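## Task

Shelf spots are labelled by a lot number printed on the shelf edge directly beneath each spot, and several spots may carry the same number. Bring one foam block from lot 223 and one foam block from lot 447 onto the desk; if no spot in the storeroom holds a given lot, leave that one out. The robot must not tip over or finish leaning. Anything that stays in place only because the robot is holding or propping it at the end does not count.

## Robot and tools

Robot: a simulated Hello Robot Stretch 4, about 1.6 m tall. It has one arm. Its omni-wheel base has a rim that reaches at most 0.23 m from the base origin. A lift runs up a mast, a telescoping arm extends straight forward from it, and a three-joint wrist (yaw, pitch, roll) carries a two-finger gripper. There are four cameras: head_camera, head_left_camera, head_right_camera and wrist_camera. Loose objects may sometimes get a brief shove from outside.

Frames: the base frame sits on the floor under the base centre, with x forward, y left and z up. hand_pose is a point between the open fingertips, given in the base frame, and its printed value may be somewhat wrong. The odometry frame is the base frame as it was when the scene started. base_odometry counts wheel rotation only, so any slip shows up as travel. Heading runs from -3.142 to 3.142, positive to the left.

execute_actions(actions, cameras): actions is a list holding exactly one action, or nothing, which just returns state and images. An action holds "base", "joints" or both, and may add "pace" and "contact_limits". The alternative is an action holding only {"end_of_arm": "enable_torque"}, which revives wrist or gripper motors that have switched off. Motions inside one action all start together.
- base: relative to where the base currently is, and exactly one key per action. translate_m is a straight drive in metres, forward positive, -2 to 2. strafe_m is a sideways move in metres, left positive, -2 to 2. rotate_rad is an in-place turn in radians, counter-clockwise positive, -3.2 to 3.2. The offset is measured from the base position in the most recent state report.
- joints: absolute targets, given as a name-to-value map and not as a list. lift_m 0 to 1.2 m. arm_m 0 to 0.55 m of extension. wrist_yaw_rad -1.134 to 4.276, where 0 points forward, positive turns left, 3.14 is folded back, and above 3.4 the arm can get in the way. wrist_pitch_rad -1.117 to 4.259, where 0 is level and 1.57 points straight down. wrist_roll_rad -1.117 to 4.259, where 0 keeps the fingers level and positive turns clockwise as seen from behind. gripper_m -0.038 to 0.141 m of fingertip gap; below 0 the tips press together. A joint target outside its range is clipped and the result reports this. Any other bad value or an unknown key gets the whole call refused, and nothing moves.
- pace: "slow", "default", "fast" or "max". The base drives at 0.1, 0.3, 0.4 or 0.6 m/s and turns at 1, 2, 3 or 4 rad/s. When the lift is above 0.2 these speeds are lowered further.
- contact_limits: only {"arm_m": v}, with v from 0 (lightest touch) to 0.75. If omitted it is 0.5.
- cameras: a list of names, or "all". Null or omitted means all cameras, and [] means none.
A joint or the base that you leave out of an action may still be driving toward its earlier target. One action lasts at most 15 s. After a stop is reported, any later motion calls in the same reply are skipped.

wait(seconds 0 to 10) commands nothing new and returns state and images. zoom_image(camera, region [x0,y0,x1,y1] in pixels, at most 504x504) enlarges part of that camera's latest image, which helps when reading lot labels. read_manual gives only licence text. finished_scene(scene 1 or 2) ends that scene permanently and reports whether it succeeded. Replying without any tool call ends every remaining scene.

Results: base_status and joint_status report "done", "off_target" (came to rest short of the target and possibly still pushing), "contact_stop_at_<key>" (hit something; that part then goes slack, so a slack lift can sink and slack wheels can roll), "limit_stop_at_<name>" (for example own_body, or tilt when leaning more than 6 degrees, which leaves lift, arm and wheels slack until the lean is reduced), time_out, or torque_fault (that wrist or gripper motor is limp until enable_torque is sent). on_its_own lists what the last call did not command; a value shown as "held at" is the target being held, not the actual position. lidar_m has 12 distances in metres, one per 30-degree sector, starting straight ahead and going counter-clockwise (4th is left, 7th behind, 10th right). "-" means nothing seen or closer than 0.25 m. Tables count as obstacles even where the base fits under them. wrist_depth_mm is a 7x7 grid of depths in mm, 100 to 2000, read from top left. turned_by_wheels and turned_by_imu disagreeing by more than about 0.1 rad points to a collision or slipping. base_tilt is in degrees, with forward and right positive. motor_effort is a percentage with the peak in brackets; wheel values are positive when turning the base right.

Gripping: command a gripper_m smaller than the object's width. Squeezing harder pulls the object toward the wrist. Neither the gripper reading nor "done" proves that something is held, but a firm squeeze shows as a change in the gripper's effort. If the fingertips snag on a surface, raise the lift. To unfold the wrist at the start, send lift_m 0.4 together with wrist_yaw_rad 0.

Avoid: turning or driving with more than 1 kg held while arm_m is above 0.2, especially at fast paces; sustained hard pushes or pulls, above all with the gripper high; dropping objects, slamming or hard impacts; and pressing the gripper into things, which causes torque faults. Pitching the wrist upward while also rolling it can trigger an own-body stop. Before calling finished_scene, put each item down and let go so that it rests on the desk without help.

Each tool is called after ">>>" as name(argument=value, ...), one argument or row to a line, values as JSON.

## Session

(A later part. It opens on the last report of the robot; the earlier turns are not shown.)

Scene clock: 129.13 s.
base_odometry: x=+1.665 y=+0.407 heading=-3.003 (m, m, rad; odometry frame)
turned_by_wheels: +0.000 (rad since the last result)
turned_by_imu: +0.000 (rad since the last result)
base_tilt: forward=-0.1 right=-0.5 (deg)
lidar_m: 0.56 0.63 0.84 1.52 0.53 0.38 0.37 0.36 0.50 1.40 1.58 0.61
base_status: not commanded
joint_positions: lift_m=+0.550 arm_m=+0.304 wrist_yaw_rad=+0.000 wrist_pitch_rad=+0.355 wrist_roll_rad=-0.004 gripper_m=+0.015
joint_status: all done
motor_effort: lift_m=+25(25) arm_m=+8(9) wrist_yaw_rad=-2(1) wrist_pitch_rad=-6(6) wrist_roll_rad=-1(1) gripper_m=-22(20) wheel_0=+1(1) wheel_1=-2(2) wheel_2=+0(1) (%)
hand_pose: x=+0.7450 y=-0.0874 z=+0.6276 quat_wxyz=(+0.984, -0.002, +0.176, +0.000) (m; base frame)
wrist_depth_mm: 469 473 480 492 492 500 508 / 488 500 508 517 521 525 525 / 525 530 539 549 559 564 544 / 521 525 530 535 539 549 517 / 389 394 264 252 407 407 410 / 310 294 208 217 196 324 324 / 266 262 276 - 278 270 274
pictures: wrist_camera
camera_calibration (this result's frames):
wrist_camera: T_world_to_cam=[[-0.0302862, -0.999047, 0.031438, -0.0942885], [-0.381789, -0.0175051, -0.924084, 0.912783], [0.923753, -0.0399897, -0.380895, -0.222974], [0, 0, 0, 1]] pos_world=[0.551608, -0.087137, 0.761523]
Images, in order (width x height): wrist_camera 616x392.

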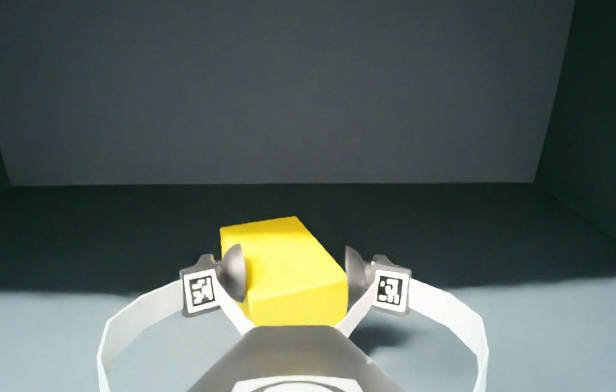

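>>> execute_actions(
  actions=[
    {"joints":{"arm_m":0.0},"base":{"translate_m":-0.04}},
  ],
  cameras=[],
)

>>> execute_actions(
  actions=[
    {"base":{"strafe_m":-0.92},"joints":{"lift_m":0.8}},
  ],
  cameras=[],
)

Scene clock: 131.60 s.
base_odometry: x=+1.705 y=+0.412 heading=-3.004 (m, m, rad; odometry frame)
turned_by_wheels: +0.000 (rad since the last result)
turned_by_imu: +0.000 (rad since the last result)
base_tilt: forward=+0.0 right=-0.4 (deg)
lidar_m: 0.63 0.65 0.89 1.36 0.48 0.32 0.31 0.33 0.46 1.23 1.58 0.66
base_status: done
joint_positions: lift_m=+0.550 arm_m=+0.001 wrist_yaw_rad=+0.000 wrist_pitch_rad=+0.355 wrist_roll_rad=-0.004 gripper_m=+0.015
joint_status: all done
motor_effort: lift_m=+25(25) arm_m=-9(11) wrist_yaw_rad=-1(0) wrist_pitch_rad=-8(7) wrist_roll_rad=-2(2) gripper_m=-22(21) wheel_0=-1(6) wheel_1=-3(7) wheel_2=-1(9) (%)
hand_pose: x=+0.4429 y=-0.0875 z=+0.6275 quat_wxyz=(+0.984, -0.002, +0.177, +0.000) (m; base frame)
wrist_depth_mm: 661 768 798 809 820 741 539 / 661 820 831 854 842 759 554 / 654 778 788 798 809 723 554 / 525 525 530 539 549 554 521 / 591 878 264 251 1042 723 549 / 661 809 207 218 196 691 597 / 654 798 842 - 866 715 904
pictures: none
No camera images: the call's "cameras" was empty. Leave "cameras" out to get every camera's image.

Scene clock: 136.00 s.
base_odometry: x=+1.578 y=+1.324 heading=-3.004 (m, m, rad; odometry frame)
turned_by_wheels: +0.000 (rad since the last result)
turned_by_imu: +0.000 (rad since the last result)
base_tilt: forward=+0.0 right=-0.5 (deg)
lidar_m: 2.34 0.75 0.94 1.34 0.46 0.31 0.29 0.33 0.46 0.60 0.61 0.86
base_status: done
joint_positions: lift_m=+0.800 arm_m=+0.001 wrist_yaw_rad=+0.000 wrist_pitch_rad=+0.355 wrist_roll_rad=-0.004 gripper_m=+0.015
joint_status: all done
motor_effort: lift_m=+25(25) arm_m=-8(8) wrist_yaw_rad=-3(0) wrist_pitch_rad=-8(7) wrist_roll_rad=-2(0) gripper_m=-22(21) wheel_0=+1(9) wheel_1=-1(9) wheel_2=+1(0) (%)
hand_pose: x=+0.4429 y=-0.0874 z=+0.8775 quat_wxyz=(+0.984, -0.002, +0.177, +0.000) (m; base frame)
wrist_depth_mm: 732 - - - 1808 991 723 / 741 - - - 1808 1025 741 / 732 - - - 1808 1025 741 / 750 - - - 1863 1042 750 / 741 1756 263 251 1537 1025 750 / 732 891 207 217 196 904 741 / 723 1138 1255 - 1281 931 741
pictures: none
No camera images: the call's "cameras" was empty. Leave "cameras" out to get every camera's image.

>>> execute_actions(
  actions=[
    {"base":{"translate_m":1.9}},
  ],
  cameras=[],
)

>>> execute_actions(
  actions=[
    {"base":{"strafe_m":1.1}},
  ],
)

Scene clock: 144.40 s.
base_odometry: x=-0.304 y=+1.062 heading=-3.003 (m, m, rad; odometry frame)
turned_by_wheels: +0.000 (rad since the last result)
turned_by_imu: +0.011 (rad since the last result)
base_tilt: forward=+0.0 right=-0.4 (deg)
lidar_m: 1.48 0.90 1.06 3.08 1.08 0.84 2.22 0.88 0.64 0.58 0.61 0.82
base_status: done
joint_positions: lift_m=+0.800 arm_m=+0.001 wrist_yaw_rad=+0.000 wrist_pitch_rad=+0.355 wrist_roll_rad=-0.004 gripper_m=+0.015
joint_status: not commanded
motor_effort: lift_m=+23(25) arm_m=-9(9) wrist_yaw_rad=-4(3) wrist_pitch_rad=-8(8) wrist_roll_rad=-1(1) gripper_m=-21(21) wheel_0=+2(6) wheel_1=+3(6) wheel_2=+1(8) (%)
hand_pose: x=+0.4429 y=-0.0874 z=+0.8776 quat_wxyz=(+0.984, -0.002, +0.177, +0.000) (m; base frame)
wrist_depth_mm: 1138 1160 1160 1182 1160 960 691 / 1182 1205 1205 1229 1255 991 715 / 1229 1308 1308 1336 1308 1008 699 / 1366 1366 1397 1397 1464 1008 715 / 1430 1499 264 251 1464 1008 723 / 1336 1336 208 217 196 878 715 / 1160 1205 1255 - 1281 917 715
pictures: none
No camera images: the call's "cameras" was empty. Leave "cameras" out to get every camera's image.

Scene clock: 149.40 s.
base_odometry: x=-0.152 y=-0.028 heading=-3.003 (m, m, rad; odometry frame)
turned_by_wheels: +0.000 (rad since the last result)
turned_by_imu: +0.005 (rad since the last result)
base_tilt: forward=-0.1 right=-0.5 (deg)
lidar_m: 0.69 0.73 0.99 2.54 1.10 0.79 0.74 0.80 1.76 1.68 1.73 0.74
base_status: done
joint_positions: lift_m=+0.800 arm_m=+0.001 wrist_yaw_rad=+0.000 wrist_pitch_rad=+0.355 wrist_roll_rad=-0.004 gripper_m=+0.015
joint_status: not commanded
motor_effort: lift_m=+24(24) arm_m=-8(9) wrist_yaw_rad=-1(0) wrist_pitch_rad=-8(8) wrist_roll_rad=-1(1) gripper_m=-20(23) wheel_0=+0(9) wheel_1=+1(9) wheel_2=-1(1) (%)
hand_pose: x=+0.4429 y=-0.0874 z=+0.8776 quat_wxyz=(+0.984, -0.002, +0.177, +0.000) (m; base frame)
wrist_depth_mm: 1138 1138 1160 1160 1182 1205 1205 / 1182 1205 1229 1229 1255 1255 1281 / 991 1008 991 1008 1042 1336 1397 / 668 676 691 691 707 715 1464 / 559 569 264 251 585 1576 1576 / 1430 1336 207 218 196 1464 1499 / 1229 1205 1229 - 1229 1229 1255
pictures: head_camera, head_left_camera, head_right_camera, wrist_camera
camera_calibration (this result's frames):
wrist_camera: T_world_to_cam=[[-0.0301653, -0.99905, 0.0314522, -0.111334], [-0.382219, -0.0175457, -0.923905, 1.02849], [0.923579, -0.0398915, -0.381327, 0.151757], [0, 0, 0, 1]] pos_world=[0.249589, -0.0871288, 1.01159]
Images, in order (width x height): head_camera 420x560, head_left_camera 420x672, head_right_camera 420x672, wrist_camera 616x392.

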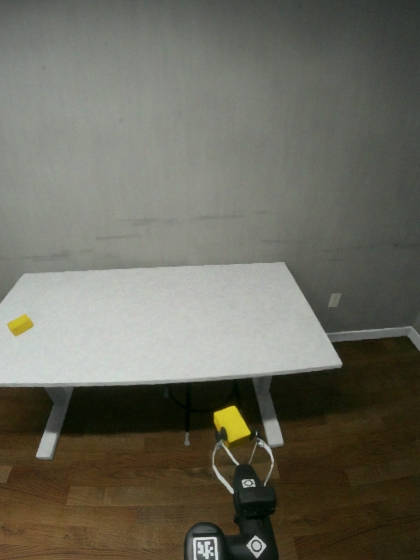

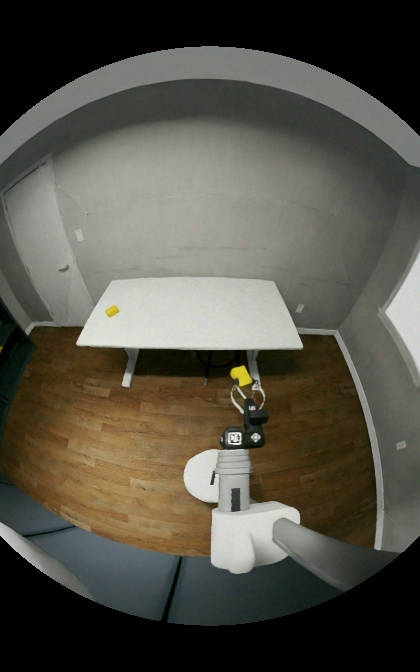

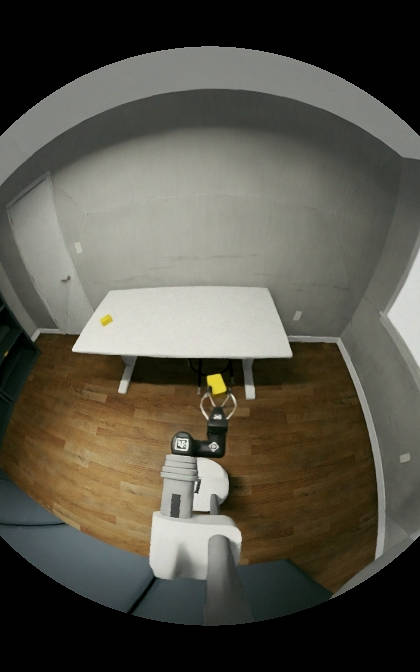

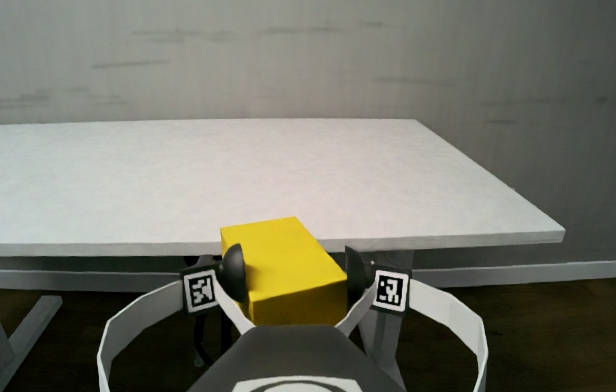

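Edge at about x 0.75. Extend arm 0.5.

>>> execute_actions(
  actions=[
    {"base":{"translate_m":0.08},"joints":{"arm_m":0.45,"lift_m":0.76}},
  ],
  cameras=["head_camera"],
)

>>> execute_actions(
  actions=[
    {"joints":{"lift_m":0.705}},
  ],
  cameras=[],
)

>>> execute_actions(
  actions=[
    {"joints":{"gripper_m":0.14}},
  ],
  cameras=[],
)

>>> execute_actions(
  actions=[
    {"joints":{"lift_m":0.8,"arm_m":0}},
  ],
  cameras=["head_camera"],
)

Scene clock: 152.17 s.
base_odometry: x=-0.231 y=-0.039 heading=-3.003 (m, m, rad; odometry frame)
turned_by_wheels: +0.000 (rad since the last result)
turned_by_imu: +0.002 (rad since the last result)
base_tilt: forward=+0.0 right=-0.5 (deg)
lidar_m: 0.61 0.65 0.87 2.54 1.20 0.86 0.82 0.85 1.77 1.66 1.74 0.68
base_status: done
joint_positions: lift_m=+0.760 arm_m=+0.449 wrist_yaw_rad=+0.000 wrist_pitch_rad=+0.355 wrist_roll_rad=-0.004 gripper_m=+0.015
joint_status: all done
motor_effort: lift_m=+14(23) arm_m=+8(11) wrist_yaw_rad=+0(0) wrist_pitch_rad=-5(7) wrist_roll_rad=+0(2) gripper_m=-22(21) wheel_0=+2(6) wheel_1=+1(7) wheel_2=+2(9) (%)
hand_pose: x=+0.8900 y=-0.0874 z=+0.8384 quat_wxyz=(+0.984, -0.002, +0.176, +0.000) (m; base frame)
wrist_depth_mm: 661 668 676 683 699 699 707 / 699 707 715 732 732 741 741 / 741 741 759 759 778 788 798 / 574 574 585 591 597 609 831 / 430 439 264 251 455 455 455 / 343 324 207 217 196 362 357 / 294 290 303 - 310 298 306
pictures: head_camera
Images, in order (width x height): head_camera 420x560.

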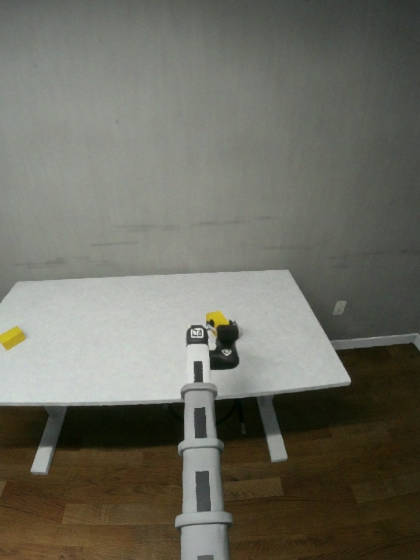

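Scene clock: 153.30 s.
base_odometry: x=-0.231 y=-0.039 heading=-3.003 (m, m, rad; odometry frame)
turned_by_wheels: +0.000 (rad since the last result)
turned_by_imu: +0.000 (rad since the last result)
base_tilt: forward=+0.0 right=-0.5 (deg)
lidar_m: 0.62 0.65 0.89 2.54 1.21 0.86 0.82 0.86 1.74 1.66 1.72 0.66
base_status: not commanded
joint_positions: lift_m=+0.705 arm_m=+0.449 wrist_yaw_rad=+0.000 wrist_pitch_rad=+0.355 wrist_roll_rad=-0.004 gripper_m=+0.015
joint_status: all done
motor_effort: lift_m=+14(14) arm_m=+8(8) wrist_yaw_rad=-2(2) wrist_pitch_rad=-6(8) wrist_roll_rad=+0(1) gripper_m=-19(19) wheel_0=+2(2) wheel_1=+2(1) wheel_2=+2(2) (%)
hand_pose: x=+0.8900 y=-0.0874 z=+0.7834 quat_wxyz=(+0.984, -0.002, +0.176, +0.000) (m; base frame)
wrist_depth_mm: 668 668 676 683 699 707 707 / 691 707 707 723 732 741 750 / 668 668 668 676 691 715 798 / 445 449 455 459 466 473 477 / 334 340 264 252 349 353 351 / 265 253 208 217 195 279 278 / 229 225 236 - 240 230 -
pictures: none
No camera images: the call's "cameras" was empty. Leave "cameras" out to get every camera's image.

Scene clock: 155.53 s.
base_odometry: x=-0.231 y=-0.039 heading=-3.003 (m, m, rad; odometry frame)
turned_by_wheels: +0.000 (rad since the last result)
turned_by_imu: +0.001 (rad since the last result)
base_tilt: forward=+0.0 right=-0.4 (deg)
lidar_m: 0.61 0.63 0.88 2.53 1.21 0.87 0.81 0.87 1.78 1.68 1.70 0.65
base_status: not commanded
joint_positions: lift_m=+0.705 arm_m=+0.449 wrist_yaw_rad=+0.000 wrist_pitch_rad=+0.355 wrist_roll_rad=-0.004 gripper_m=+0.140
joint_status: all done
motor_effort: lift_m=+14(14) arm_m=+8(8) wrist_yaw_rad=-2(1) wrist_pitch_rad=-6(8) wrist_roll_rad=+0(0) gripper_m=-1(22) wheel_0=+2(2) wheel_1=+1(2) wheel_2=+2(2) (%)
hand_pose: x=+0.8900 y=-0.0874 z=+0.7834 quat_wxyz=(+0.984, -0.002, +0.176, +0.000) (m; base frame)
wrist_depth_mm: 661 668 676 683 691 699 707 / 699 707 715 732 732 741 741 / 668 676 661 683 699 723 798 / 445 452 455 462 466 473 477 / 334 340 300 281 351 353 351 / 266 253 255 222 259 270 278 / 229 226 236 - 241 232 -
pictures: none
No camera images: the call's "cameras" was empty. Leave "cameras" out to get every camera's image.

Scene clock: 157.93 s.
base_odometry: x=-0.231 y=-0.039 heading=-3.003 (m, m, rad; odometry frame)
turned_by_wheels: +0.000 (rad since the last result)
turned_by_imu: +0.001 (rad since the last result)
base_tilt: forward=+0.0 right=-0.5 (deg)
lidar_m: 0.61 0.66 0.88 2.54 1.22 0.85 0.81 0.87 1.78 1.67 1.74 0.67
base_status: not commanded
joint_positions: lift_m=+0.800 arm_m=+0.001 wrist_yaw_rad=+0.000 wrist_pitch_rad=+0.355 wrist_roll_rad=-0.004 gripper_m=+0.140
joint_status: all done
motor_effort: lift_m=+25(26) arm_m=-9(10) wrist_yaw_rad=-4(3) wrist_pitch_rad=-5(5) wrist_roll_rad=+0(1) gripper_m=-2(1) wheel_0=+2(2) wheel_1=+1(2) wheel_2=+2(1) (%)
hand_pose: x=+0.4429 y=-0.0874 z=+0.8777 quat_wxyz=(+0.984, -0.002, +0.176, +0.000) (m; base frame)
wrist_depth_mm: 1042 1078 1060 1098 1118 1118 1118 / 1118 1118 1138 1160 1182 1182 1205 / 1008 1025 1008 1025 1060 1255 1281 / 668 676 683 676 699 715 1366 / 504 512 517 530 530 535 559 / 1336 1336 676 488 991 1430 1464 / 1229 1205 1138 - 1182 1255 1255
pictures: head_camera
Images, in order (width x height): head_camera 420x560.

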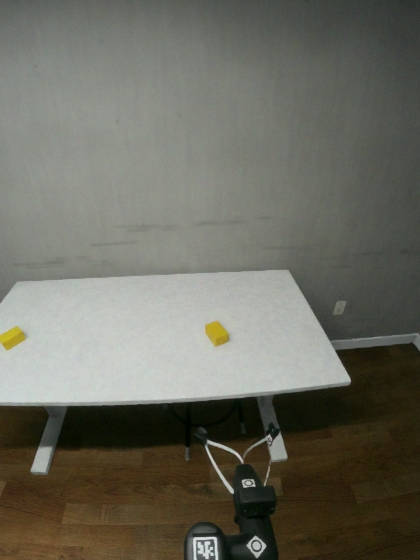

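>>> finished_scene(
  scene=2,
)

The scene is finished: the task was done.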